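## Task

A cardboard box sits in either the top or the middle drawer of one of two short, slim file cabinets with three drawers each. Move it onto the desk. When finished, all drawers in the room must be fully closed, both cabinets must stay roughly where they were, and the robot must not have fallen or be left leaning (that is a failure). Anything that stays in place only because the robot is holding it does not count.

## Robot and tools

Robot: a simulated Hello Robot Stretch 3 with one arm. It has a two-wheeled base (0.33 m long, 0.34 m wide), a lift that rides up a mast, and a telescoping arm that reaches out to the robot's right side. The base cannot slide sideways, so the gripper is moved forward or back by driving. Turning in place pivots about the point between the wheels, 0.05 m behind the front edge; with the arm pulled in and the wrist folded, the swept circle has radius 0.28 m, and an unfolded level wrist reaches past it. Loose objects may occasionally get nudged by something else.

Frames: the base frame has its origin on the floor between the drive wheels, x ahead, y to the left, z up. The odometry frame is the base frame where the scene began. hand_pose is reported in the base frame, at the point where closed fingertips meet; with all wrist joints at zero its x axis is up, y runs back along the arm toward the mast, z toward the robot's rear. Fingertip pads are round, 0.04 m wide.

execute_actions: argument "actions" is a list holding one action object or nothing (an empty list only reports state and images). An action may contain "base", "joints", or both, plus optional "contact_limits"; its motions start together. "base" holds exactly one command, an offset from where the base last measured itself: {"translate_m": d} drives d metres straight (forward positive, -1 to 1), or {"rotate_rad": d} spins in place d radians (left/counter-clockwise positive, -3.2 to 3.2). "joints" is a single object of absolute targets keyed by joint name: lift_m 0 to 1.1 (arm height on mast), arm_m 0 to 0.52 (extension), wrist_yaw_rad -1.345 to 4.42 (0 along the arm, positive toward the front, 3.0 folded over the base), wrist_pitch_rad -1.57 to 0.451 (0 level, negative tips fingertips downward), wrist_roll_rad -2.911 to 2.911 (0 fingers side by side, level), gripper_m -0.089 to 0.179 (bigger is wider; actual tip gap is about 0.007 less when nearly shut, 0.025 less when fully open, zero below 0.007), head_pan_rad -3.953 to 1.73 (0 forward, positive left, -1.57 looks along the arm), head_tilt_rad -1.53 to 0.419 (negative looks down). "contact_limits" may only set arm_m: a motor_effort percentage 1 to 100 at which the arm motion halts; it also caps holding force until the next action. "cameras" picks head_camera, nav_camera, wrist_camera or all; omitted or null gives all, [] gives none. Any unknown key or out-of-range value rejects the whole call. A joint or base omitted from an action may keep driving toward its previous target. No action runs past 15 s. A stop reported in one call cancels the remaining motion, wait and finish calls of that reply.

wait: seconds from 0 to 10; commands nothing and returns the same state and images. zoom_image: camera name plus region [x0, y0, x1, y1] in pixels of that camera's latest full image, at most 504 by 504. Image sizes: head_camera 896x504, nav_camera 672x504 (fisheye), wrist_camera 644x364. finished_scene: scene number; it ends the scene permanently after the last command is held and reports success, then gives the next task.

Result lines: joint_positions; base_status and joint_status (done, off_target meaning resting away from target and possibly still pushing, contact_stop, time_out, torque_fault; after the last three the old target is dropped). on_its_own describes uncommanded behaviour; "held at" there is a target, not a position. motor_effort in percent, positive toward higher values, peak in brackets; readings carry a fixed bias and noise; positive wheel effort pushes forward. Effort outside the rest range at rest hints at a load or contact. lidar_m: 12 distances from the base origin, one per 30-degree sector, first straight ahead then counter-clockwise (4th left, 7th behind, 10th right), "-" for nothing; scan plane 0.17 m up, range 0.15 to 12 m, blind to clear objects and partly blocked by the mast and, with the lift low, by robot parts. wrist_depth_mm (45-1000) and head_depth_mm (280-4000, sideways image) are 7x7 grids of median depth. base_odometry counts wheel turns, so slip looks like travel; turned_by_wheels and turned_by_imu give rotation since the last result; base_tilt gives forward/right lean in degrees with a fixed bias up to about 4.

Speed: the base is fast only when stowed (lift_m under 0.30, arm_m under 0.03, wrist_yaw_rad over 2.54); otherwise 0.10 m/s and 0.63 rad/s.

Gripping: command gripper_m below the object's width to grip; to let go, command at least 0.02 above where contact happened. Neither the reading nor done proves a grasp. Overtight squeezing triggers a stall guard that weakens grip; resend a changed value to squeeze again.

Safety: fold or unfold the wrist only with lift_m 0.32 to 0.95, wrist_pitch_rad -0.4 and roll near 0; after folding, lift may go down to 0.25. With yaw below -0.4 keep pitch at -0.5 or lower. Arm and lift halt and go slack on firm contact; a slack lift may sink under load or keep pressing, and closing fingers on a surface lifts it. Base, wrist and head keep pushing; wrist servos overloaded for seconds shut off for 10 s. Pushing against something solid with the gripper above about 0.45 m, repeated pushes, driving while hooked on fixed objects, or snagging furniture (especially reversing) can tip the robot. If it leans, reverse the last move in small steps, free the gripper, and lower lift_m to about 0.2. Avoid drops, slams, hard hits, and knocking things over; finish with drawers shut and cabinets unmoved. Shorter robot motion is better.

Each tool is called after ">>>" as a command line: name --argument value for each argument, lists and objects as JSON in quotes; but a table of rows of numbers goes row by row, as --pt "numbers of a row", without its own name.

## Session

>>> execute_actions --actions '[]'

Scene clock: 0.00 s.
base_odometry: x=+0.000 y=+0.000 heading=+0.000 (m, m, rad; odometry frame)
turned_by_wheels: +0.000 (rad since the last result)
turned_by_imu: +0.000 (rad since the last result)
base_tilt: forward=+1.3 right=-0.7 (deg)
lidar_m: 1.49 1.88 1.88 2.17 1.42 1.42 2.28 2.41 2.46 2.08 1.79 1.32
head_depth_mm: 1871 1902 1915 1905 1846 1356 1355 / 1954 2059 2069 2079 1868 1474 1475 / 1953 2280 2268 2272 2179 1602 1603 / 1931 2496 2501 2502 2497 2471 2428 / 1922 2395 2380 2358 2340 2291 2293 / 1905 2221 2187 2150 2127 2125 2104 / 1895 2034 2000 1976 1963 1955 1938
base_status: not commanded
joint_positions: lift_m=+0.332 arm_m=-0.002 wrist_yaw_rad=+3.077 wrist_pitch_rad=-0.458 wrist_roll_rad=+0.019 gripper_m=+0.037 head_pan_rad=+0.004 head_tilt_rad=-0.019
joint_status: not commanded
motor_effort: left_wheel=+0 right_wheel=+0 lift_m=+44 arm_m=+0 wrist_yaw_rad=+1 wrist_pitch_rad=+7 wrist_roll_rad=+0 gripper_m=+0 head_pan_rad=+1 head_tilt_rad=+1 (%)
hand_pose: x=-0.0071 y=+0.0762 z=+0.3361 quat_wxyz=(+0.184, +0.700, +0.137, +0.677) (m; base frame)
wrist_depth_mm: - - - - - - - / - - - - - - - / 921 932 - 882 872 854 831 / 769 738 - 722 713 691 691 / 626 614 617 609 620 593 584 / 538 534 542 541 - 511 508 / 470 - - - 454 439 448
pictures: head_camera (sideways: a quarter turn clockwise sets it upright), nav_camera (sideways: a quarter turn counterclockwise sets it upright), wrist_camera
Images, in order (width x height): head_camera 896x504, nav_camera 672x504, wrist_camera 644x364.

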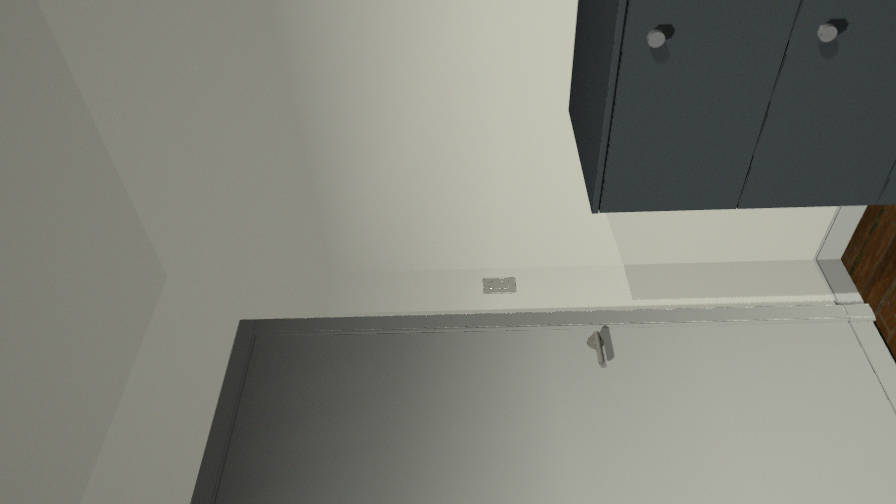

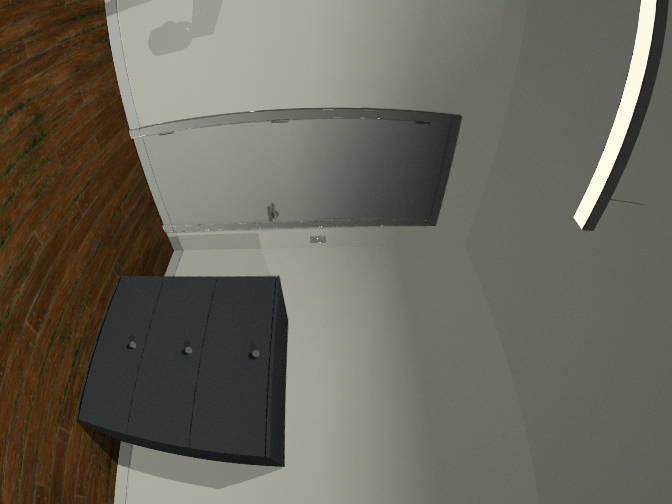

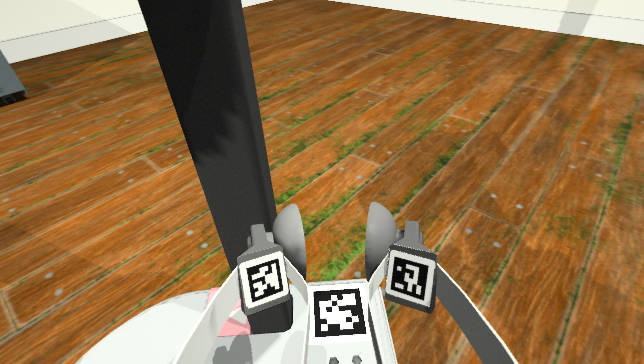

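>>> execute_actions --actions '[{"joints": {"head_pan_rad": -1.57, "head_tilt_rad": -0.5}}]' --cameras '["head_camera", "nav_camera"]'

>>> execute_actions --actions '[{"joints": {"head_pan_rad": -3.14, "head_tilt_rad": -0.5}}]' --cameras '["head_camera", "nav_camera"]'

>>> execute_actions --actions '[{"joints": {"head_pan_rad": 1.57, "head_tilt_rad": -0.5}}]' --cameras '["head_camera", "nav_camera"]'

Scene clock: 4.20 s.
base_odometry: x=+0.000 y=+0.000 heading=+0.000 (m, m, rad; odometry frame)
turned_by_wheels: +0.000 (rad since the last result)
turned_by_imu: -0.001 (rad since the last result)
base_tilt: forward=+1.2 right=-0.7 (deg)
lidar_m: 1.49 1.88 1.88 2.16 1.42 1.42 2.27 2.41 2.46 2.08 1.79 1.33
head_depth_mm: 2774 2962 3083 2672 2185 1710 1391 / 2736 2948 3211 2991 2172 1704 1402 / 2448 2622 2860 2925 2199 1706 1400 / 2205 2360 2543 2705 2198 1727 1413 / 2033 2139 2282 2468 2218 1724 1410 / 1879 1980 2107 2249 2214 1734 1416 / 1733 1826 1938 2042 2115 1740 1419
base_status: not commanded
joint_positions: lift_m=+0.332 arm_m=-0.002 wrist_yaw_rad=+3.077 wrist_pitch_rad=-0.458 wrist_roll_rad=+0.019 gripper_m=+0.037 head_pan_rad=-1.563 head_tilt_rad=-0.494
joint_status: all done
motor_effort: left_wheel=+0(0) right_wheel=+0(0) lift_m=+45(44) arm_m=-1(0) wrist_yaw_rad=+1(1) wrist_pitch_rad=+6(7) wrist_roll_rad=+0(0) gripper_m=+0(0) head_pan_rad=-1(31) head_tilt_rad=-3(24) (%)
hand_pose: x=-0.0071 y=+0.0762 z=+0.3361 quat_wxyz=(+0.184, +0.700, +0.137, +0.677) (m; base frame)
wrist_depth_mm: - - - - - - - / - - - - - - - / 942 933 - 894 873 863 837 / 759 748 - 713 707 704 693 / 625 618 612 602 613 589 580 / 537 532 541 538 - 512 501 / 472 - - - 453 455 447
pictures: head_camera (sideways: a quarter turn clockwise sets it upright), nav_camera (sideways: a quarter turn counterclockwise sets it upright)
Images, in order (width x height): head_camera 896x504, nav_camera 672x504.

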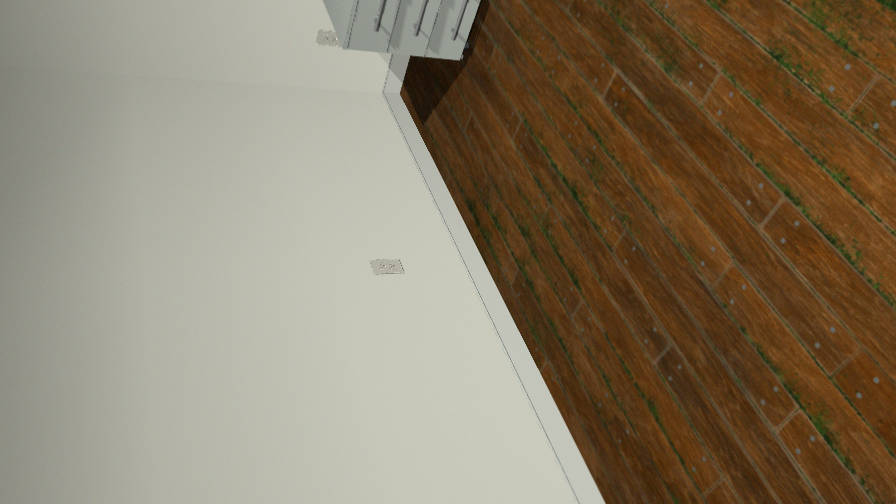

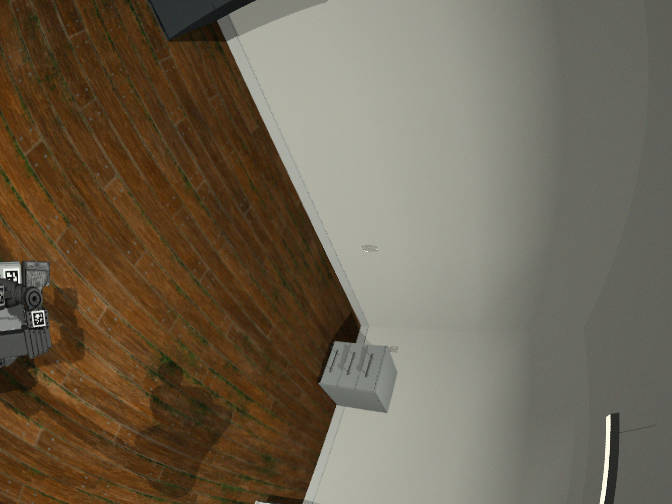

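Scene clock: 5.50 s.
base_odometry: x=+0.000 y=+0.000 heading=+0.000 (m, m, rad; odometry frame)
turned_by_wheels: +0.000 (rad since the last result)
turned_by_imu: +0.000 (rad since the last result)
base_tilt: forward=+1.2 right=-0.6 (deg)
lidar_m: 1.48 1.88 1.88 2.18 1.42 1.42 2.27 2.41 2.46 2.08 1.79 1.33
head_depth_mm: 1888 2006 2142 2298 2173 1696 1393 / 2046 2182 2344 2509 2167 1709 1405 / 2201 2365 2560 2702 2197 1704 1412 / 2412 2610 2822 2904 2193 1713 1405 / 2630 2850 3145 3063 2200 1719 1416 / 2906 3150 3274 2999 2215 1730 1418 / 2839 2987 3050 3114 2235 1741 1420
base_status: not commanded
joint_positions: lift_m=+0.332 arm_m=-0.002 wrist_yaw_rad=+3.077 wrist_pitch_rad=-0.458 wrist_roll_rad=+0.019 gripper_m=+0.037 head_pan_rad=-3.133 head_tilt_rad=-0.494
joint_status: all done
motor_effort: left_wheel=+0(0) right_wheel=+0(0) lift_m=+44(44) arm_m=-1(0) wrist_yaw_rad=+1(1) wrist_pitch_rad=+7(6) wrist_roll_rad=+0(0) gripper_m=+0(0) head_pan_rad=-2(30) head_tilt_rad=-3(2) (%)
hand_pose: x=-0.0071 y=+0.0762 z=+0.3361 quat_wxyz=(+0.184, +0.700, +0.137, +0.677) (m; base frame)
wrist_depth_mm: - - - - - - - / - - - - - - - / 946 928 - 881 873 867 852 / 746 739 - 709 705 703 693 / 629 611 615 603 616 592 583 / 533 534 542 544 - 513 505 / 471 - - - 448 448 445
pictures: head_camera (sideways: a quarter turn clockwise sets it upright), nav_camera (sideways: a quarter turn counterclockwise sets it upright)
Images, in order (width x height): head_camera 896x504, nav_camera 672x504.

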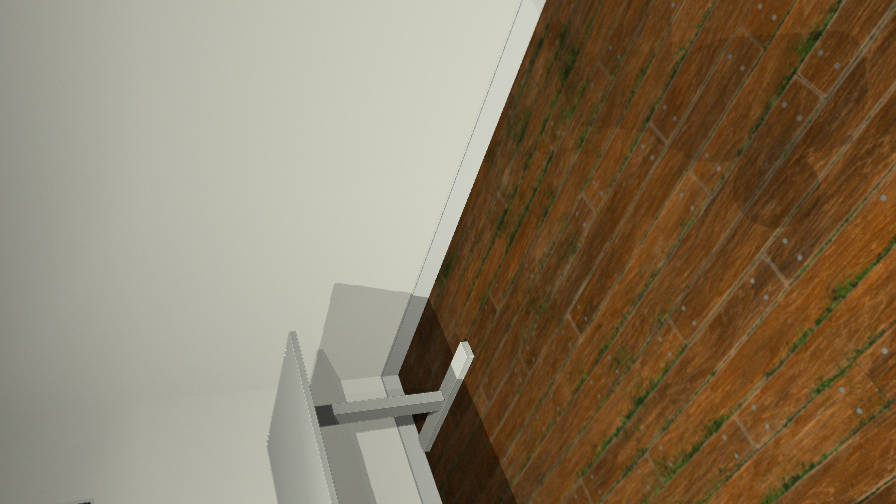

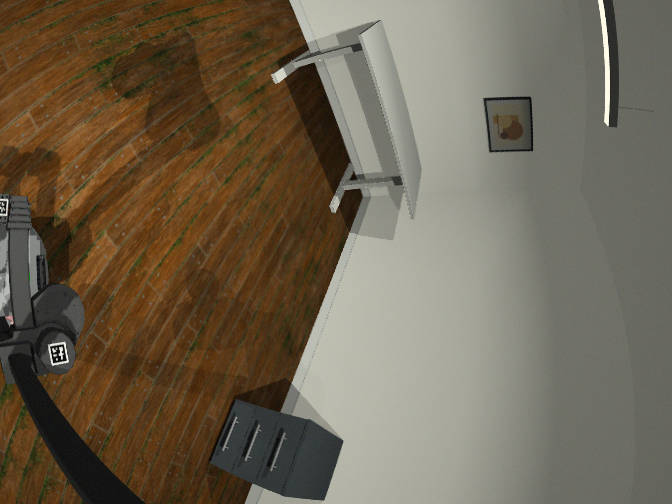

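Scene clock: 8.07 s.
base_odometry: x=+0.000 y=+0.000 heading=+0.000 (m, m, rad; odometry frame)
turned_by_wheels: +0.000 (rad since the last result)
turned_by_imu: +0.000 (rad since the last result)
base_tilt: forward=+1.2 right=-0.6 (deg)
lidar_m: 1.48 1.88 1.88 2.17 1.42 1.42 2.28 2.41 2.46 2.08 1.79 1.33
head_depth_mm: 1768 1880 2008 2159 2158 1692 1392 / 1902 2032 2179 2349 2166 1704 1394 / 2056 2202 2386 2600 2184 1706 1406 / 2246 2429 2627 2773 2194 1716 1408 / 2266 2425 2594 2744 2201 1718 1416 / 2114 2208 2340 2510 2203 1729 1407 / 1952 2051 2170 2290 2234 1734 1433
base_status: not commanded
joint_positions: lift_m=+0.332 arm_m=-0.002 wrist_yaw_rad=+3.077 wrist_pitch_rad=-0.458 wrist_roll_rad=+0.019 gripper_m=+0.037 head_pan_rad=+1.563 head_tilt_rad=-0.494
joint_status: all done
motor_effort: left_wheel=+0(0) right_wheel=+0(0) lift_m=+45(44) arm_m=+0(1) wrist_yaw_rad=+1(1) wrist_pitch_rad=+6(7) wrist_roll_rad=+0(0) gripper_m=+0(0) head_pan_rad=+3(31) head_tilt_rad=-2(2) (%)
hand_pose: x=-0.0071 y=+0.0762 z=+0.3361 quat_wxyz=(+0.184, +0.700, +0.137, +0.677) (m; base frame)
wrist_depth_mm: - - - - - - - / - - - - - - - / 935 922 - 887 871 852 832 / 750 741 - 723 718 693 694 / 630 619 619 603 612 588 579 / 546 535 539 545 - 509 504 / 471 - - - 454 448 445
pictures: head_camera (sideways: a quarter turn clockwise sets it upright), nav_camera (sideways: a quarter turn counterclockwise sets it upright)
Images, in order (width x height): head_camera 896x504, nav_camera 672x504.

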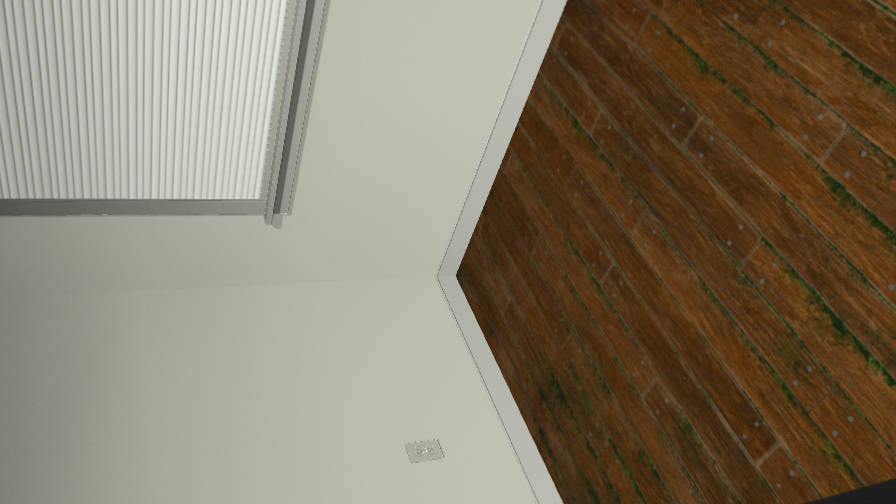

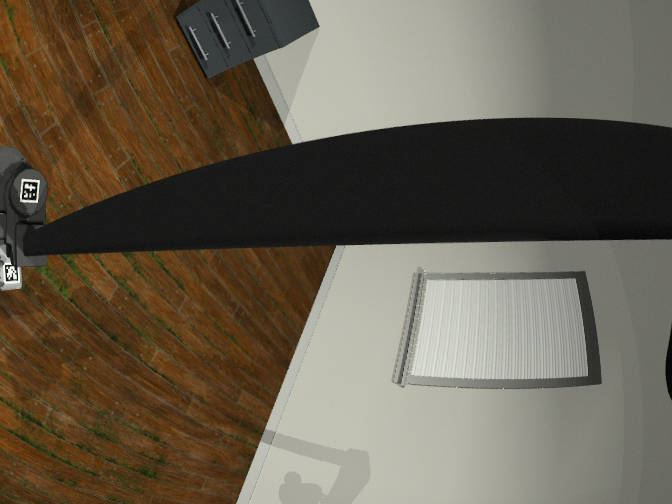

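>>> execute_actions --actions '[{"joints": {"lift_m": 0.27, "head_pan_rad": 0.0, "head_tilt_rad": -0.6}}]' --cameras '[]'

>>> execute_actions --actions '[{"base": {"rotate_rad": 2.356}}]' --cameras '["head_camera", "nav_camera"]'

Scene clock: 15.97 s.
base_odometry: x=+0.000 y=+0.000 heading=+0.000 (m, m, rad; odometry frame)
turned_by_wheels: +0.000 (rad since the last result)
turned_by_imu: -0.001 (rad since the last result)
base_tilt: forward=+1.1 right=-0.7 (deg)
lidar_m: 1.49 1.88 1.88 2.17 1.42 1.42 2.27 2.41 2.46 2.08 1.79 1.33
head_depth_mm: 1708 1375 1421 1540 1684 1552 1303 / 1832 1450 1537 1678 1791 1553 1307 / 1988 1579 1681 1856 1922 1562 1312 / 2175 2380 2595 2531 1935 1574 1315 / 2124 2282 2485 2522 1943 1571 1316 / 1927 2073 2250 2358 1953 1577 1324 / 1807 1925 2064 2206 1956 1580 1324
base_status: not commanded
joint_positions: lift_m=+0.270 arm_m=-0.002 wrist_yaw_rad=+3.077 wrist_pitch_rad=-0.459 wrist_roll_rad=+0.019 gripper_m=+0.037 head_pan_rad=+0.007 head_tilt_rad=-0.593
joint_status: all done
motor_effort: left_wheel=-1(1) right_wheel=+0(0) lift_m=+38(39) arm_m=-1(1) wrist_yaw_rad=+1(1) wrist_pitch_rad=+7(7) wrist_roll_rad=+0(0) gripper_m=+0(0) head_pan_rad=-2(31) head_tilt_rad=-3(12) (%)
hand_pose: x=-0.0071 y=+0.0761 z=+0.2738 quat_wxyz=(+0.185, +0.699, +0.137, +0.677) (m; base frame)
wrist_depth_mm: - - - - - - - / - - - - - 953 925 / 823 803 - 774 764 737 732 / 652 642 - 621 615 612 603 / 544 535 531 540 537 511 503 / 462 - - - - 443 435 / - - - - 394 390 386
pictures: none
No camera images: the call's "cameras" was empty. Leave "cameras" out to get every camera's image.

Scene clock: 18.70 s.
base_odometry: x=+0.000 y=+0.000 heading=+2.356 (m, m, rad; odometry frame)
turned_by_wheels: +2.356 (rad since the last result)
turned_by_imu: +2.310 (rad since the last result)
base_tilt: forward=+1.1 right=-0.8 (deg)
lidar_m: 1.42 2.03 2.73 2.41 2.61 1.87 1.32 1.34 1.96 1.88 1.94 2.06
head_depth_mm: 1700 1864 2062 2250 1906 1552 1305 / 1694 1856 2040 2223 1925 1551 1306 / 1694 1856 2037 2229 1930 1560 1310 / 1687 1841 1973 1650 1769 1569 1316 / 1688 1849 1954 1645 1767 1573 1317 / 1680 1828 1996 1665 1830 1574 1320 / 1675 1831 2008 2243 1953 1584 1323
base_status: done
joint_positions: lift_m=+0.270 arm_m=-0.002 wrist_yaw_rad=+3.077 wrist_pitch_rad=-0.459 wrist_roll_rad=+0.019 gripper_m=+0.037 head_pan_rad=+0.007 head_tilt_rad=-0.593
joint_status: not commanded
motor_effort: left_wheel=-3(8) right_wheel=+2(7) lift_m=+38(38) arm_m=-1(1) wrist_yaw_rad=+1(1) wrist_pitch_rad=+7(7) wrist_roll_rad=+0(0) gripper_m=+0(0) head_pan_rad=-3(1) head_tilt_rad=-3(3) (%)
hand_pose: x=-0.0071 y=+0.0761 z=+0.2738 quat_wxyz=(+0.185, +0.699, +0.137, +0.677) (m; base frame)
wrist_depth_mm: - - - - - - - / - - - - - 978 960 / 801 800 - 774 756 743 724 / 648 649 - 625 609 606 599 / 546 535 531 540 532 513 502 / 466 - - - - 444 433 / - - - - 394 389 384
pictures: head_camera (sideways: a quarter turn clockwise sets it upright), nav_camera (sideways: a quarter turn counterclockwise sets it upright)
Images, in order (width x height): head_camera 896x504, nav_camera 672x504.

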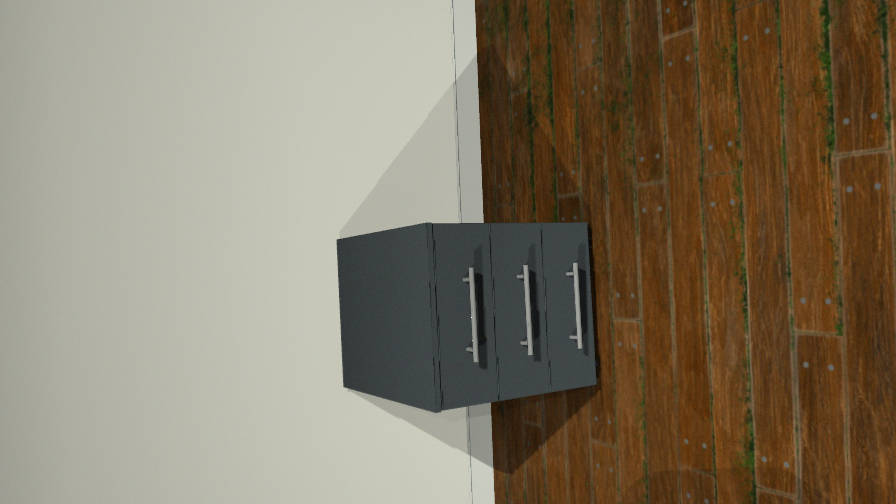

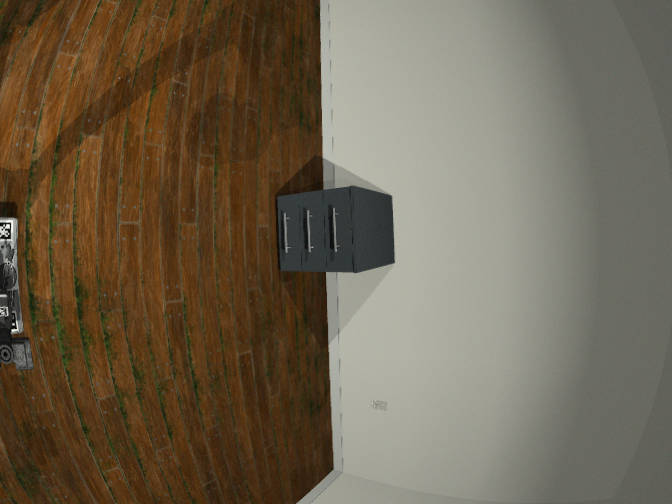

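>>> execute_actions --actions '[{"base": {"translate_m": 0.6}, "joints": {"head_pan_rad": -1.57, "head_tilt_rad": -0.9}}]' --cameras '[]'

>>> execute_actions --actions '[{"base": {"rotate_rad": 1.615}}]' --cameras '["head_camera"]'

>>> execute_actions --actions '[{"base": {"translate_m": 0.2}, "joints": {"lift_m": 0.5, "wrist_pitch_rad": -0.4, "wrist_roll_rad": 0.0}}]' --cameras '[]'

>>> execute_actions --actions '[{"joints": {"wrist_yaw_rad": 0.0, "gripper_m": 0.1}}]'

Scene clock: 37.83 s.
base_odometry: x=-0.424 y=+0.424 heading=+2.356 (m, m, rad; odometry frame)
turned_by_wheels: +0.000 (rad since the last result)
turned_by_imu: +0.002 (rad since the last result)
base_tilt: forward=+1.1 right=-0.7 (deg)
lidar_m: 0.82 0.84 1.91 2.42 2.87 2.49 1.91 1.95 1.95 1.87 1.93 1.43
head_depth_mm: 1722 1970 2050 1719 1467 1289 1149 / 1712 1963 2044 1719 1471 1296 1149 / 1707 1950 2066 1725 1484 1295 1155 / 1708 1946 2074 1727 1483 1304 1154 / 1696 1949 2066 1733 1487 1307 1157 / 1692 1944 2089 1742 1497 1307 1161 / 1683 1926 2103 1748 1490 1310 1158
base_status: done
joint_positions: lift_m=+0.270 arm_m=-0.002 wrist_yaw_rad=+3.077 wrist_pitch_rad=-0.459 wrist_roll_rad=+0.019 gripper_m=+0.037 head_pan_rad=-1.563 head_tilt_rad=-0.889
joint_status: all done
motor_effort: left_wheel=-3(5) right_wheel=+2(6) lift_m=+39(39) arm_m=+0(0) wrist_yaw_rad=+1(1) wrist_pitch_rad=+7(7) wrist_roll_rad=+0(0) gripper_m=+0(0) head_pan_rad=-2(31) head_tilt_rad=-5(22) (%)
hand_pose: x=-0.0071 y=+0.0761 z=+0.2738 quat_wxyz=(+0.185, +0.699, +0.137, +0.677) (m; base frame)
wrist_depth_mm: - - - - - - - / - - - - - 951 922 / 823 806 - 763 755 746 732 / 654 639 - 615 622 601 593 / 538 532 531 536 533 511 500 / 467 - - - - 442 436 / - - - - 390 388 384
pictures: none
No camera images: the call's "cameras" was empty. Leave "cameras" out to get every camera's image.

Scene clock: 40.17 s.
base_odometry: x=-0.424 y=+0.424 heading=-2.313 (m, m, rad; odometry frame)
turned_by_wheels: +1.615 (rad since the last result)
turned_by_imu: +1.583 (rad since the last result)
base_tilt: forward=+1.2 right=-0.7 (deg)
lidar_m: 2.43 2.74 2.46 1.92 1.96 1.93 1.87 1.93 1.42 0.82 0.85 1.97
head_depth_mm: 1240 1426 1673 1712 1472 1290 1147 / 1247 1429 1671 1721 1473 1288 1151 / 1237 1425 1624 1644 1446 1300 1154 / 1241 1398 1222 1175 1416 1303 1155 / 1242 1390 1231 1167 1418 1304 1157 / 1243 1391 1235 1160 1438 1307 1159 / 1244 1416 1627 1669 1496 1311 1161
base_status: done
joint_positions: lift_m=+0.270 arm_m=-0.002 wrist_yaw_rad=+3.077 wrist_pitch_rad=-0.459 wrist_roll_rad=+0.019 gripper_m=+0.037 head_pan_rad=-1.563 head_tilt_rad=-0.889
joint_status: not commanded
motor_effort: left_wheel=-3(10) right_wheel=+2(7) lift_m=+38(39) arm_m=-2(1) wrist_yaw_rad=+1(1) wrist_pitch_rad=+7(7) wrist_roll_rad=+0(0) gripper_m=+0(0) head_pan_rad=-2(2) head_tilt_rad=-5(5) (%)
hand_pose: x=-0.0071 y=+0.0760 z=+0.2738 quat_wxyz=(+0.185, +0.699, +0.137, +0.677) (m; base frame)
wrist_depth_mm: - - - - - - - / - - - - - 965 952 / 830 807 - 764 763 757 738 / 646 642 - 627 613 611 594 / 535 529 530 541 538 508 500 / 464 - - - - 437 438 / - - - - 391 390 387
pictures: head_camera (sideways: a quarter turn clockwise sets it upright)
Images, in order (width x height): head_camera 896x504.

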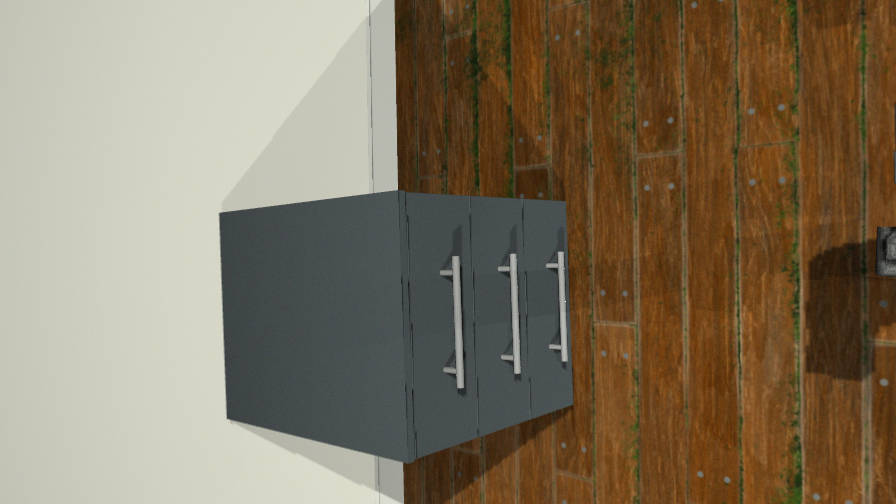

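Scene clock: 43.33 s.
base_odometry: x=-0.559 y=+0.277 heading=-2.313 (m, m, rad; odometry frame)
turned_by_wheels: +0.000 (rad since the last result)
turned_by_imu: +0.000 (rad since the last result)
base_tilt: forward=+1.1 right=-0.8 (deg)
lidar_m: 2.23 2.57 2.46 1.95 1.97 2.14 2.07 1.94 0.86 0.82 1.43 1.98
head_depth_mm: 1247 1420 1677 1700 1472 1298 1163 / 1242 1398 1221 1177 1436 1292 1177 / 1247 1406 1220 1173 1397 1296 1169 / 1247 1397 1225 1171 1410 1301 1196 / 1244 1427 1302 1274 1456 1305 1156 / 1247 1421 1663 1755 1487 1306 1159 / 1239 1425 1667 1751 1493 1309 1163
base_status: done
joint_positions: lift_m=+0.500 arm_m=-0.002 wrist_yaw_rad=+3.077 wrist_pitch_rad=-0.419 wrist_roll_rad=+0.005 gripper_m=+0.037 head_pan_rad=-1.564 head_tilt_rad=-0.889
joint_status: all done
motor_effort: left_wheel=-3(9) right_wheel=+2(5) lift_m=+50(53) arm_m=-1(1) wrist_yaw_rad=+1(1) wrist_pitch_rad=+9(11) wrist_roll_rad=-3(3) gripper_m=+0(0) head_pan_rad=-1(1) head_tilt_rad=-5(4) (%)
hand_pose: x=-0.0068 y=+0.0812 z=+0.5122 quat_wxyz=(+0.170, +0.697, +0.125, +0.685) (m; base frame)
wrist_depth_mm: - - - - - - - / - - - - - - - / - - - - - - - / - - - - - - - / 877 869 874 862 873 832 839 / 738 738 734 720 - 718 727 / 639 638 640 633 634 641 619
pictures: none
No camera images: the call's "cameras" was empty. Leave "cameras" out to get every camera's image.

Scene clock: 45.87 s.
base_odometry: x=-0.559 y=+0.277 heading=-2.313 (m, m, rad; odometry frame)
turned_by_wheels: +0.000 (rad since the last result)
turned_by_imu: +0.000 (rad since the last result)
base_tilt: forward=+1.3 right=-0.7 (deg)
lidar_m: 2.23 2.57 2.47 1.95 1.96 2.14 2.07 1.93 0.86 0.82 1.43 1.97
head_depth_mm: 1244 1429 1663 1706 1470 1291 1161 / 1242 1396 1216 1180 1435 1296 1186 / 1243 1399 1220 1181 1395 1304 - / 1242 1397 1227 1172 1410 1310 1147 / 1250 1420 1304 1280 1459 1304 1159 / 1243 1427 1664 1745 1496 1305 1159 / 1235 1427 1673 1742 1499 1309 1159
base_status: not commanded
joint_positions: lift_m=+0.500 arm_m=-0.002 wrist_yaw_rad=+0.003 wrist_pitch_rad=-0.419 wrist_roll_rad=+0.003 gripper_m=+0.100 head_pan_rad=-1.564 head_tilt_rad=-0.889
joint_status: all done
motor_effort: left_wheel=-2(3) right_wheel=+2(2) lift_m=+51(50) arm_m=+0(1) wrist_yaw_rad=-1(3) wrist_pitch_rad=+9(9) wrist_roll_rad=-2(3) gripper_m=+0(81) head_pan_rad=-2(2) head_tilt_rad=-4(4) (%)
hand_pose: x=-0.0209 y=-0.3668 z=+0.5122 quat_wxyz=(+0.691, +0.148, -0.692, -0.147) (m; base frame)
wrist_depth_mm: - - - 534 540 - - / - - - 560 557 - - / - - - 635 636 - - / - - - 709 696 - - / 867 853 851 783 784 854 832 / 748 736 729 724 718 743 715 / 658 639 639 642 638 621 638
pictures: head_camera (sideways: a quarter turn clockwise sets it upright), nav_camera (sideways: a quarter turn counterclockwise sets it upright), wrist_camera
Images, in order (width x height): head_camera 896x504, nav_camera 672x504, wrist_camera 644x364.

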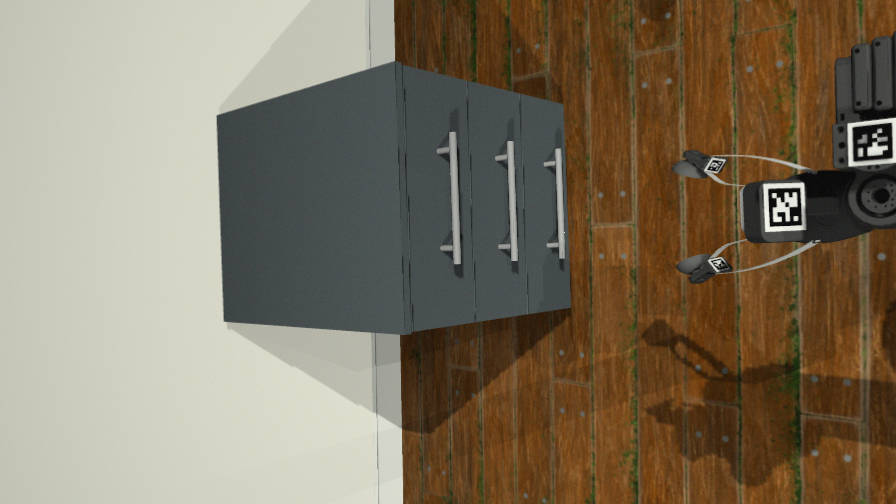

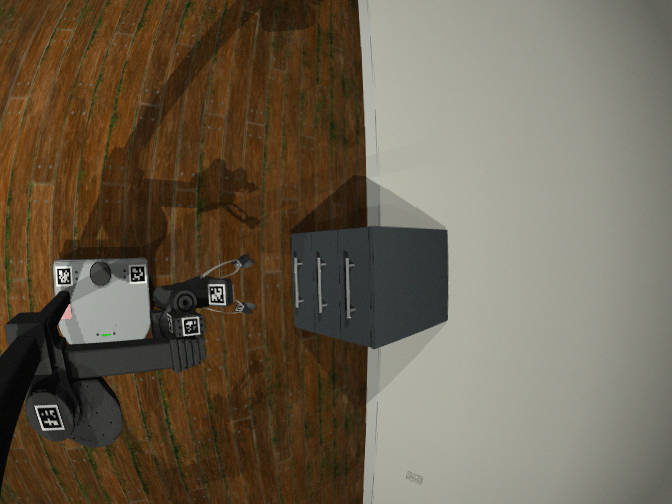

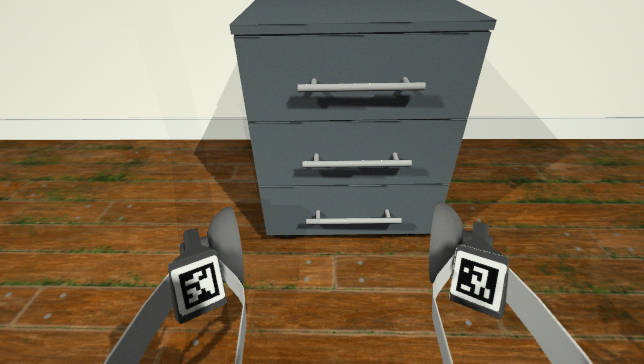

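>>> execute_actions --actions '[{"base": {"translate_m": -0.055}, "joints": {"lift_m": 0.31, "wrist_pitch_rad": 0.0, "wrist_roll_rad": 1.57, "gripper_m": 0.07, "arm_m": 0.2}}]'

Scene clock: 51.67 s.
base_odometry: x=-0.522 y=+0.318 heading=-2.313 (m, m, rad; odometry frame)
turned_by_wheels: +0.000 (rad since the last result)
turned_by_imu: -0.001 (rad since the last result)
base_tilt: forward=+1.2 right=-0.6 (deg)
lidar_m: 2.28 2.62 2.47 1.94 1.97 2.08 2.01 1.93 1.42 0.82 1.43 1.97
head_depth_mm: 1246 1428 1672 1719 1478 1287 1144 / 1241 1429 1562 1600 1446 1315 1164 / 1244 1399 1221 1177 1394 - 1157 / 1245 1399 1225 1173 1417 1277 1152 / 1242 1398 1228 1166 1431 1298 1160 / 1244 1422 1661 1736 1488 1301 1161 / 1241 1420 1655 1739 1491 1310 1164
base_status: done
joint_positions: lift_m=+0.310 arm_m=+0.200 wrist_yaw_rad=+0.002 wrist_pitch_rad=-0.022 wrist_roll_rad=+1.569 gripper_m=+0.070 head_pan_rad=-1.564 head_tilt_rad=-0.889
joint_status: all done
motor_effort: left_wheel=-3(7) right_wheel=+2(2) lift_m=+38(43) arm_m=+3(4) wrist_yaw_rad=-1(2) wrist_pitch_rad=+11(11) wrist_roll_rad=+1(4) gripper_m=+0(81) head_pan_rad=-2(2) head_tilt_rad=-5(4) (%)
hand_pose: x=-0.0209 y=-0.6003 z=+0.4188 quat_wxyz=(+0.002, +0.001, -1.000, -0.012) (m; base frame)
wrist_depth_mm: 822 844 351 349 351 357 357 / 852 858 363 360 362 364 369 / 903 881 382 374 372 376 379 / 921 925 914 382 385 391 396 / 937 965 978 396 396 402 408 / - - - 409 418 416 425 / - - - - - 774 470
pictures: head_camera (sideways: a quarter turn clockwise sets it upright), nav_camera (sideways: a quarter turn counterclockwise sets it upright), wrist_camera
Images, in order (width x height): head_camera 896x504, nav_camera 672x504, wrist_camera 644x364.

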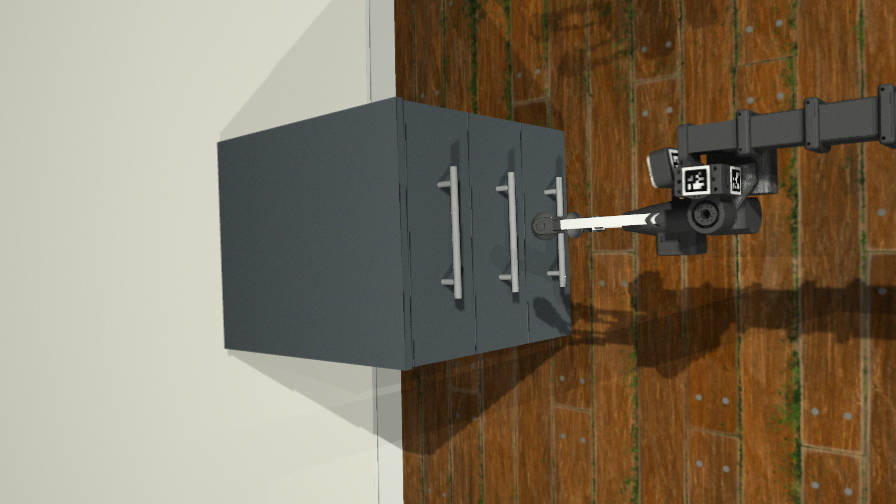

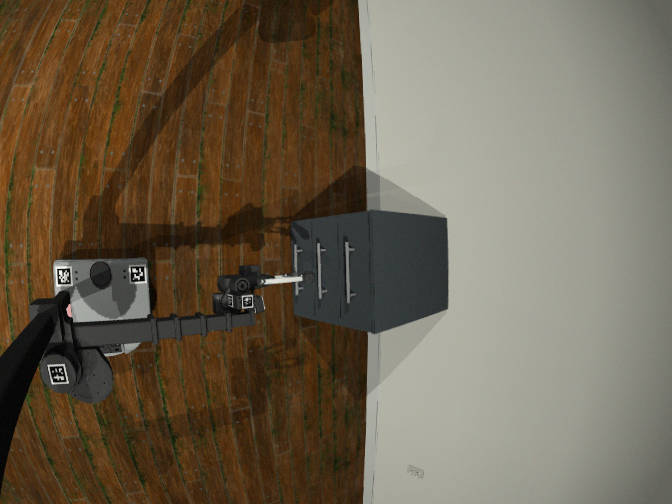

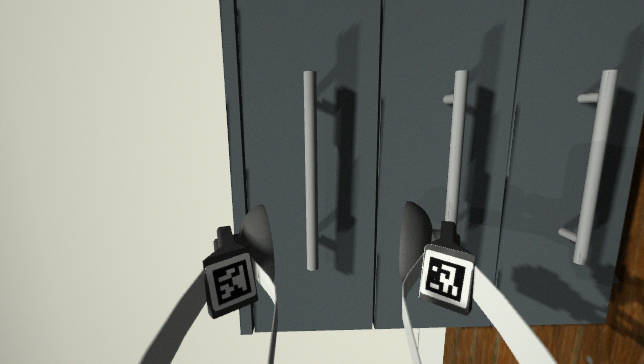

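>>> execute_actions --actions '[{"joints": {"lift_m": 0.332, "arm_m": 0.32}}]' --cameras '["head_camera", "wrist_camera"]'

Scene clock: 55.80 s.
base_odometry: x=-0.522 y=+0.318 heading=-2.313 (m, m, rad; odometry frame)
turned_by_wheels: +0.000 (rad since the last result)
turned_by_imu: -0.001 (rad since the last result)
base_tilt: forward=+1.2 right=-0.7 (deg)
lidar_m: 2.28 2.61 2.47 1.93 1.97 2.08 2.01 1.93 1.42 0.82 1.43 1.97
head_depth_mm: 1242 1424 1672 1716 1472 1289 1147 / 1246 1430 1557 1610 1471 1294 1168 / 1244 1402 1219 1176 1365 1271 1154 / 1248 1392 1226 1146 1400 1298 1153 / 1244 1402 1225 1164 1431 1309 1158 / 1239 1418 1664 1733 1491 1308 1158 / 1245 1424 1666 1747 1492 1309 1162
base_status: not commanded
joint_positions: lift_m=+0.332 arm_m=+0.320 wrist_yaw_rad=+0.002 wrist_pitch_rad=-0.022 wrist_roll_rad=+1.569 gripper_m=+0.070 head_pan_rad=-1.564 head_tilt_rad=-0.889
joint_status: all done
motor_effort: left_wheel=-3(2) right_wheel=+2(2) lift_m=+49(52) arm_m=+4(2) wrist_yaw_rad=-1(1) wrist_pitch_rad=+10(11) wrist_roll_rad=+0(0) gripper_m=+0(1) head_pan_rad=-1(2) head_tilt_rad=-5(4) (%)
hand_pose: x=-0.0209 y=-0.7203 z=+0.4405 quat_wxyz=(+0.001, +0.001, -1.000, -0.011) (m; base frame)
wrist_depth_mm: 720 724 240 239 240 243 243 / 743 748 246 244 249 249 251 / 772 771 254 252 255 258 259 / 802 812 263 261 264 266 268 / 835 836 842 270 271 275 279 / 852 854 - 279 285 281 287 / 896 914 896 290 293 295 299
pictures: head_camera (sideways: a quarter turn clockwise sets it upright), wrist_camera
Images, in order (width x height): head_camera 896x504, wrist_camera 644x364.

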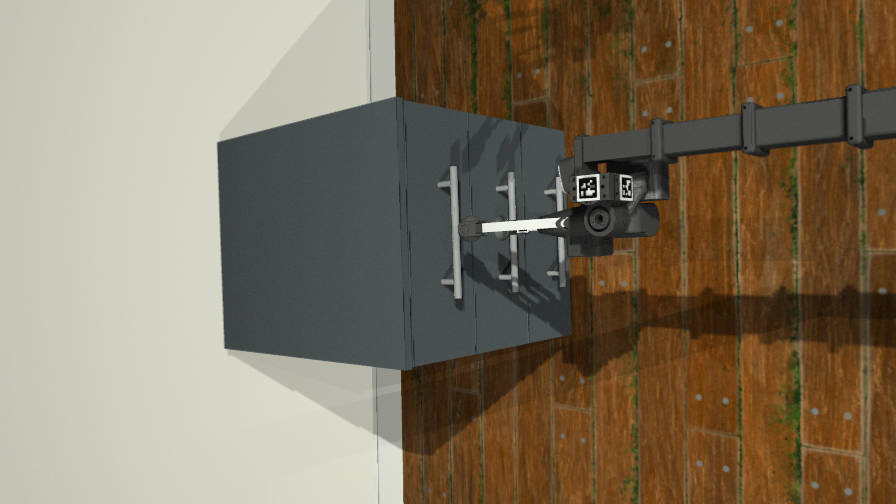

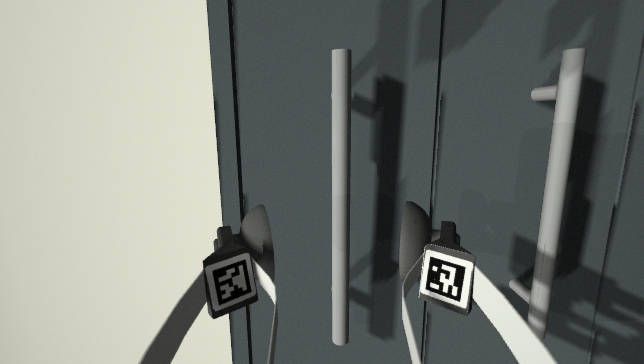

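>>> execute_actions --actions '[{"joints": {"lift_m": 0.329, "arm_m": 0.38}, "contact_limits": {"arm_m": 15}}]' --cameras '["head_camera", "wrist_camera"]'

Scene clock: 59.77 s.
base_odometry: x=-0.522 y=+0.318 heading=-2.313 (m, m, rad; odometry frame)
turned_by_wheels: +0.000 (rad since the last result)
turned_by_imu: -0.001 (rad since the last result)
base_tilt: forward=+1.2 right=-0.7 (deg)
lidar_m: 2.28 2.61 2.47 1.94 1.97 2.08 2.01 1.93 1.43 0.82 1.43 1.97
head_depth_mm: 1247 1422 1674 1700 1473 1292 1146 / 1244 1426 1557 1603 1470 1299 1165 / 1239 1403 1220 1178 1336 1293 1152 / 1244 1396 1224 1147 1414 1302 1150 / 1247 1393 1232 1169 1423 1305 1154 / 1242 1428 1674 1738 1494 1303 1160 / 1244 1420 1664 1741 1492 1311 1164
base_status: not commanded
joint_positions: lift_m=+0.329 arm_m=+0.380 wrist_yaw_rad=+0.002 wrist_pitch_rad=-0.022 wrist_roll_rad=+1.569 gripper_m=+0.070 head_pan_rad=-1.564 head_tilt_rad=-0.889
joint_status: all done
motor_effort: left_wheel=-3(2) right_wheel=+2(2) lift_m=+38(41) arm_m=+3(8) wrist_yaw_rad=-2(1) wrist_pitch_rad=+11(10) wrist_roll_rad=+0(0) gripper_m=-1(0) head_pan_rad=-1(1) head_tilt_rad=-5(5) (%)
contact_limits: arm_m 15 (drawing in: default 27, maximum 44; extending or still: default 36, maximum 59)
hand_pose: x=-0.0209 y=-0.7803 z=+0.4379 quat_wxyz=(+0.001, +0.001, -1.000, -0.011) (m; base frame)
wrist_depth_mm: 662 677 181 183 185 186 188 / 688 704 188 188 190 192 192 / 711 719 193 193 197 199 199 / 741 758 199 200 202 204 206 / 764 774 205 206 209 212 211 / 811 803 - 213 219 218 219 / 846 837 222 221 226 225 226
pictures: head_camera (sideways: a quarter turn clockwise sets it upright), wrist_camera
Images, in order (width x height): head_camera 896x504, wrist_camera 644x364.

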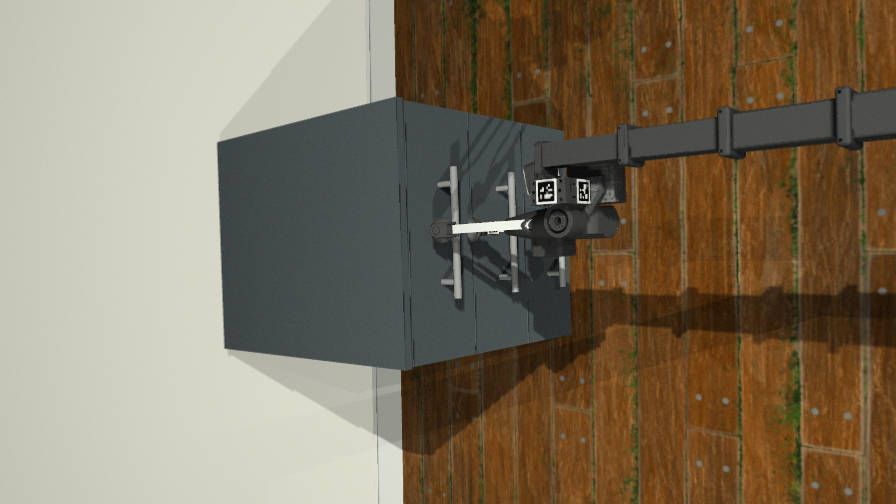

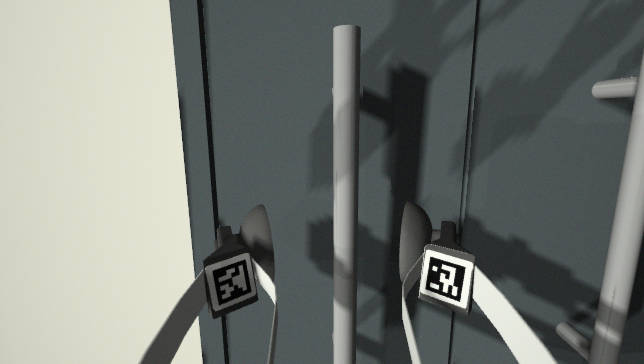

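>>> execute_actions --actions '[{"joints": {"lift_m": 0.324, "arm_m": 0.39}, "contact_limits": {"arm_m": 15}}]' --cameras '[]'

>>> execute_actions --actions '[{"joints": {"gripper_m": -0.03}}]' --cameras '["head_camera", "wrist_camera"]'

Scene clock: 63.37 s.
base_odometry: x=-0.522 y=+0.318 heading=-2.313 (m, m, rad; odometry frame)
turned_by_wheels: +0.000 (rad since the last result)
turned_by_imu: -0.001 (rad since the last result)
base_tilt: forward=+1.1 right=-0.6 (deg)
lidar_m: 2.28 2.62 2.47 1.93 1.97 2.08 2.01 1.93 1.42 0.82 1.43 1.97
head_depth_mm: 1239 1429 1677 1704 1468 1290 1146 / 1246 1427 1557 1598 1472 1302 1168 / 1237 1393 1223 1176 1379 1299 1150 / 1244 1394 1225 1140 1421 1301 1152 / 1240 1396 1233 1165 1433 1307 1158 / 1240 1422 1663 1736 1497 1308 1156 / 1243 1421 1662 1748 1500 1311 1161
base_status: not commanded
joint_positions: lift_m=+0.324 arm_m=+0.390 wrist_yaw_rad=+0.002 wrist_pitch_rad=-0.022 wrist_roll_rad=+1.569 gripper_m=+0.070 head_pan_rad=-1.564 head_tilt_rad=-0.889
joint_status: all done
motor_effort: left_wheel=-3(2) right_wheel=+2(2) lift_m=+38(40) arm_m=+4(6) wrist_yaw_rad=+0(1) wrist_pitch_rad=+11(11) wrist_roll_rad=+0(0) gripper_m=+0(0) head_pan_rad=-3(2) head_tilt_rad=-5(5) (%)
contact_limits: arm_m 15 (drawing in: default 27, maximum 44; extending or still: default 36, maximum 59)
hand_pose: x=-0.0209 y=-0.7903 z=+0.4329 quat_wxyz=(+0.001, +0.001, -1.000, -0.011) (m; base frame)
wrist_depth_mm: 662 658 173 173 175 177 179 / 681 683 179 178 181 183 183 / 710 720 184 184 187 189 189 / 731 733 189 190 193 194 196 / 778 763 195 195 198 201 200 / 782 800 - 203 207 208 207 / 820 819 209 209 214 216 213
pictures: none
No camera images: the call's "cameras" was empty. Leave "cameras" out to get every camera's image.

Scene clock: 64.87 s.
base_odometry: x=-0.522 y=+0.318 heading=-2.313 (m, m, rad; odometry frame)
turned_by_wheels: +0.000 (rad since the last result)
turned_by_imu: +0.000 (rad since the last result)
base_tilt: forward=+1.3 right=-0.6 (deg)
lidar_m: 2.28 2.62 2.47 1.94 1.97 2.08 2.01 1.93 1.43 0.82 1.43 1.97
head_depth_mm: 1242 1427 1661 1710 1469 1290 1148 / 1242 1426 1555 1599 1473 1306 1165 / 1244 1398 1224 1176 1359 1296 1152 / 1244 1394 1225 1138 1406 1299 1159 / 1241 1404 1235 1165 1425 1306 1157 / 1243 1420 1660 1738 1488 1303 1156 / 1239 1425 1666 1741 1492 1315 1161
base_status: not commanded
joint_positions: lift_m=+0.324 arm_m=+0.390 wrist_yaw_rad=+0.002 wrist_pitch_rad=-0.024 wrist_roll_rad=+1.575 gripper_m=-0.029 head_pan_rad=-1.564 head_tilt_rad=-0.889
joint_status: all done
motor_effort: left_wheel=-3(2) right_wheel=+2(2) lift_m=+38(38) arm_m=+4(3) wrist_yaw_rad=+0(1) wrist_pitch_rad=+11(11) wrist_roll_rad=-3(3) gripper_m=-19(91) head_pan_rad=-2(2) head_tilt_rad=-4(4) (%)
hand_pose: x=-0.0210 y=-0.7903 z=+0.4324 quat_wxyz=(-0.002, +0.001, -1.000, -0.012) (m; base frame)
wrist_depth_mm: 664 651 173 173 175 177 179 / 687 690 178 178 181 183 183 / 703 713 183 184 187 189 190 / 726 746 189 190 193 195 196 / 752 768 196 - 199 202 202 / 780 801 201 205 206 208 208 / 802 822 208 210 213 215 215
pictures: head_camera (sideways: a quarter turn clockwise sets it upright), wrist_camera
Images, in order (width x height): head_camera 896x504, wrist_camera 644x364.

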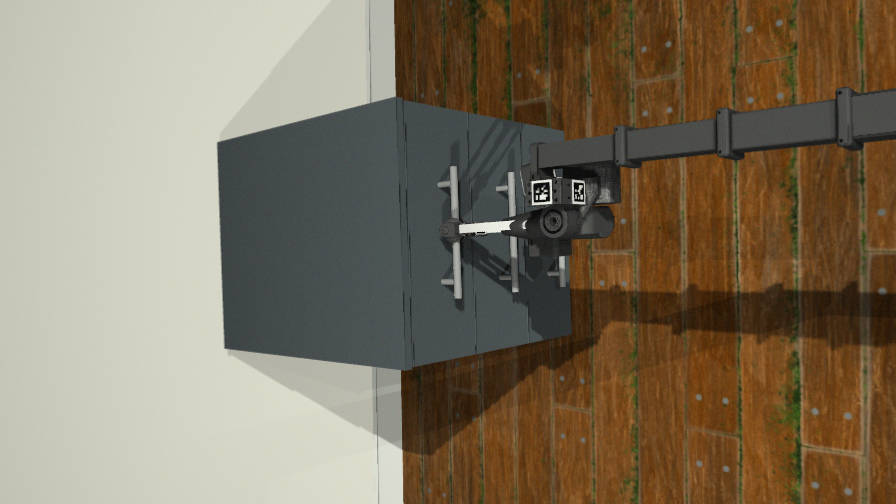

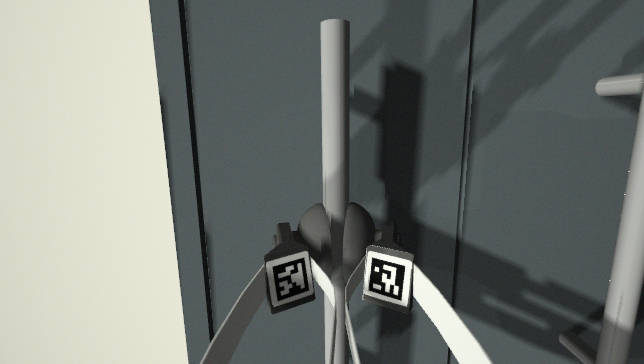

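The handle is gripped, so I'll pull the drawer partway open.

>>> execute_actions --actions '[{"joints": {"arm_m": 0.2}}]' --cameras '["head_camera", "wrist_camera"]'

Scene clock: 68.27 s.
base_odometry: x=-0.522 y=+0.318 heading=-2.313 (m, m, rad; odometry frame)
turned_by_wheels: +0.000 (rad since the last result)
turned_by_imu: -0.001 (rad since the last result)
base_tilt: forward=+1.2 right=-0.7 (deg)
lidar_m: 2.28 2.62 2.46 1.94 1.97 2.07 2.01 1.94 1.42 0.82 1.44 1.97
head_depth_mm: 1243 1426 1674 1701 1473 1291 1143 / 1245 1428 1554 1190 1418 1312 1163 / 1243 1392 1221 1193 1392 - 1150 / 1244 1395 1228 1197 1403 1278 1153 / 1245 1390 1230 1171 1402 1305 1158 / 1243 1421 1671 1741 1494 1304 1160 / 1242 1424 1668 1748 1502 1312 1165
base_status: not commanded
joint_positions: lift_m=+0.324 arm_m=+0.200 wrist_yaw_rad=-0.007 wrist_pitch_rad=-0.025 wrist_roll_rad=+1.575 gripper_m=-0.029 head_pan_rad=-1.564 head_tilt_rad=-0.889
joint_status: all done
motor_effort: left_wheel=-3(3) right_wheel=+4(4) lift_m=+39(39) arm_m=-5(10) wrist_yaw_rad=+8(8) wrist_pitch_rad=+12(12) wrist_roll_rad=-3(3) gripper_m=-19(19) head_pan_rad=-1(2) head_tilt_rad=-4(4) (%)
hand_pose: x=-0.0232 y=-0.6008 z=+0.4321 quat_wxyz=(-0.002, -0.004, -1.000, -0.013) (m; base frame)
wrist_depth_mm: 829 848 175 174 177 356 360 / 854 844 179 178 182 367 371 / 885 902 186 185 187 377 379 / 913 913 191 191 193 388 390 / 940 946 197 - 199 404 403 / 970 - 204 206 207 417 421 / - - 211 210 214 621 485
pictures: head_camera (sideways: a quarter turn clockwise sets it upright), wrist_camera
Images, in order (width x height): head_camera 896x504, wrist_camera 644x364.

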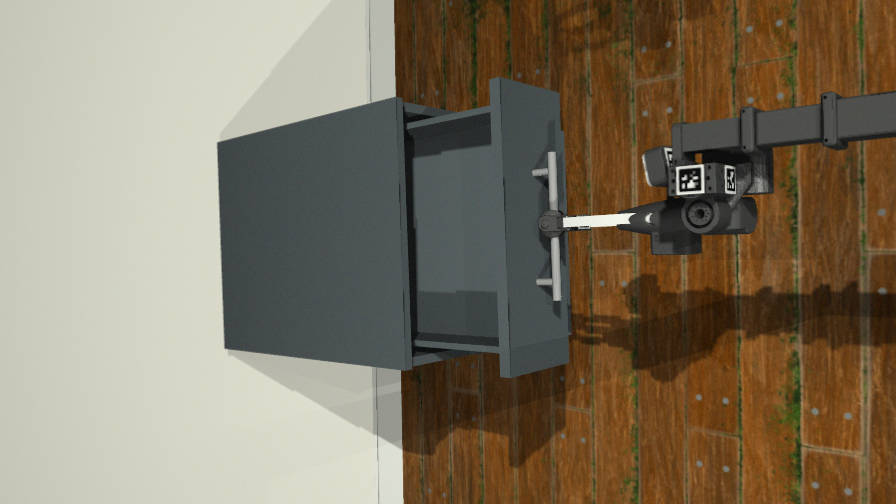

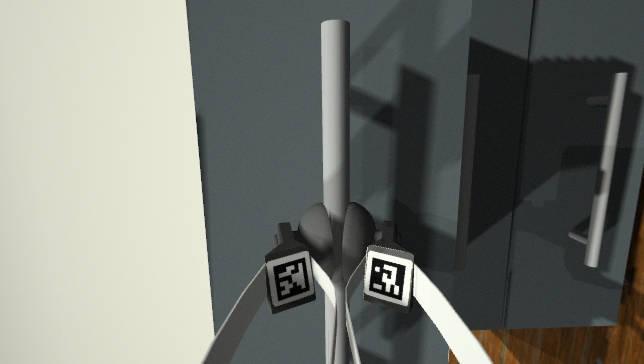

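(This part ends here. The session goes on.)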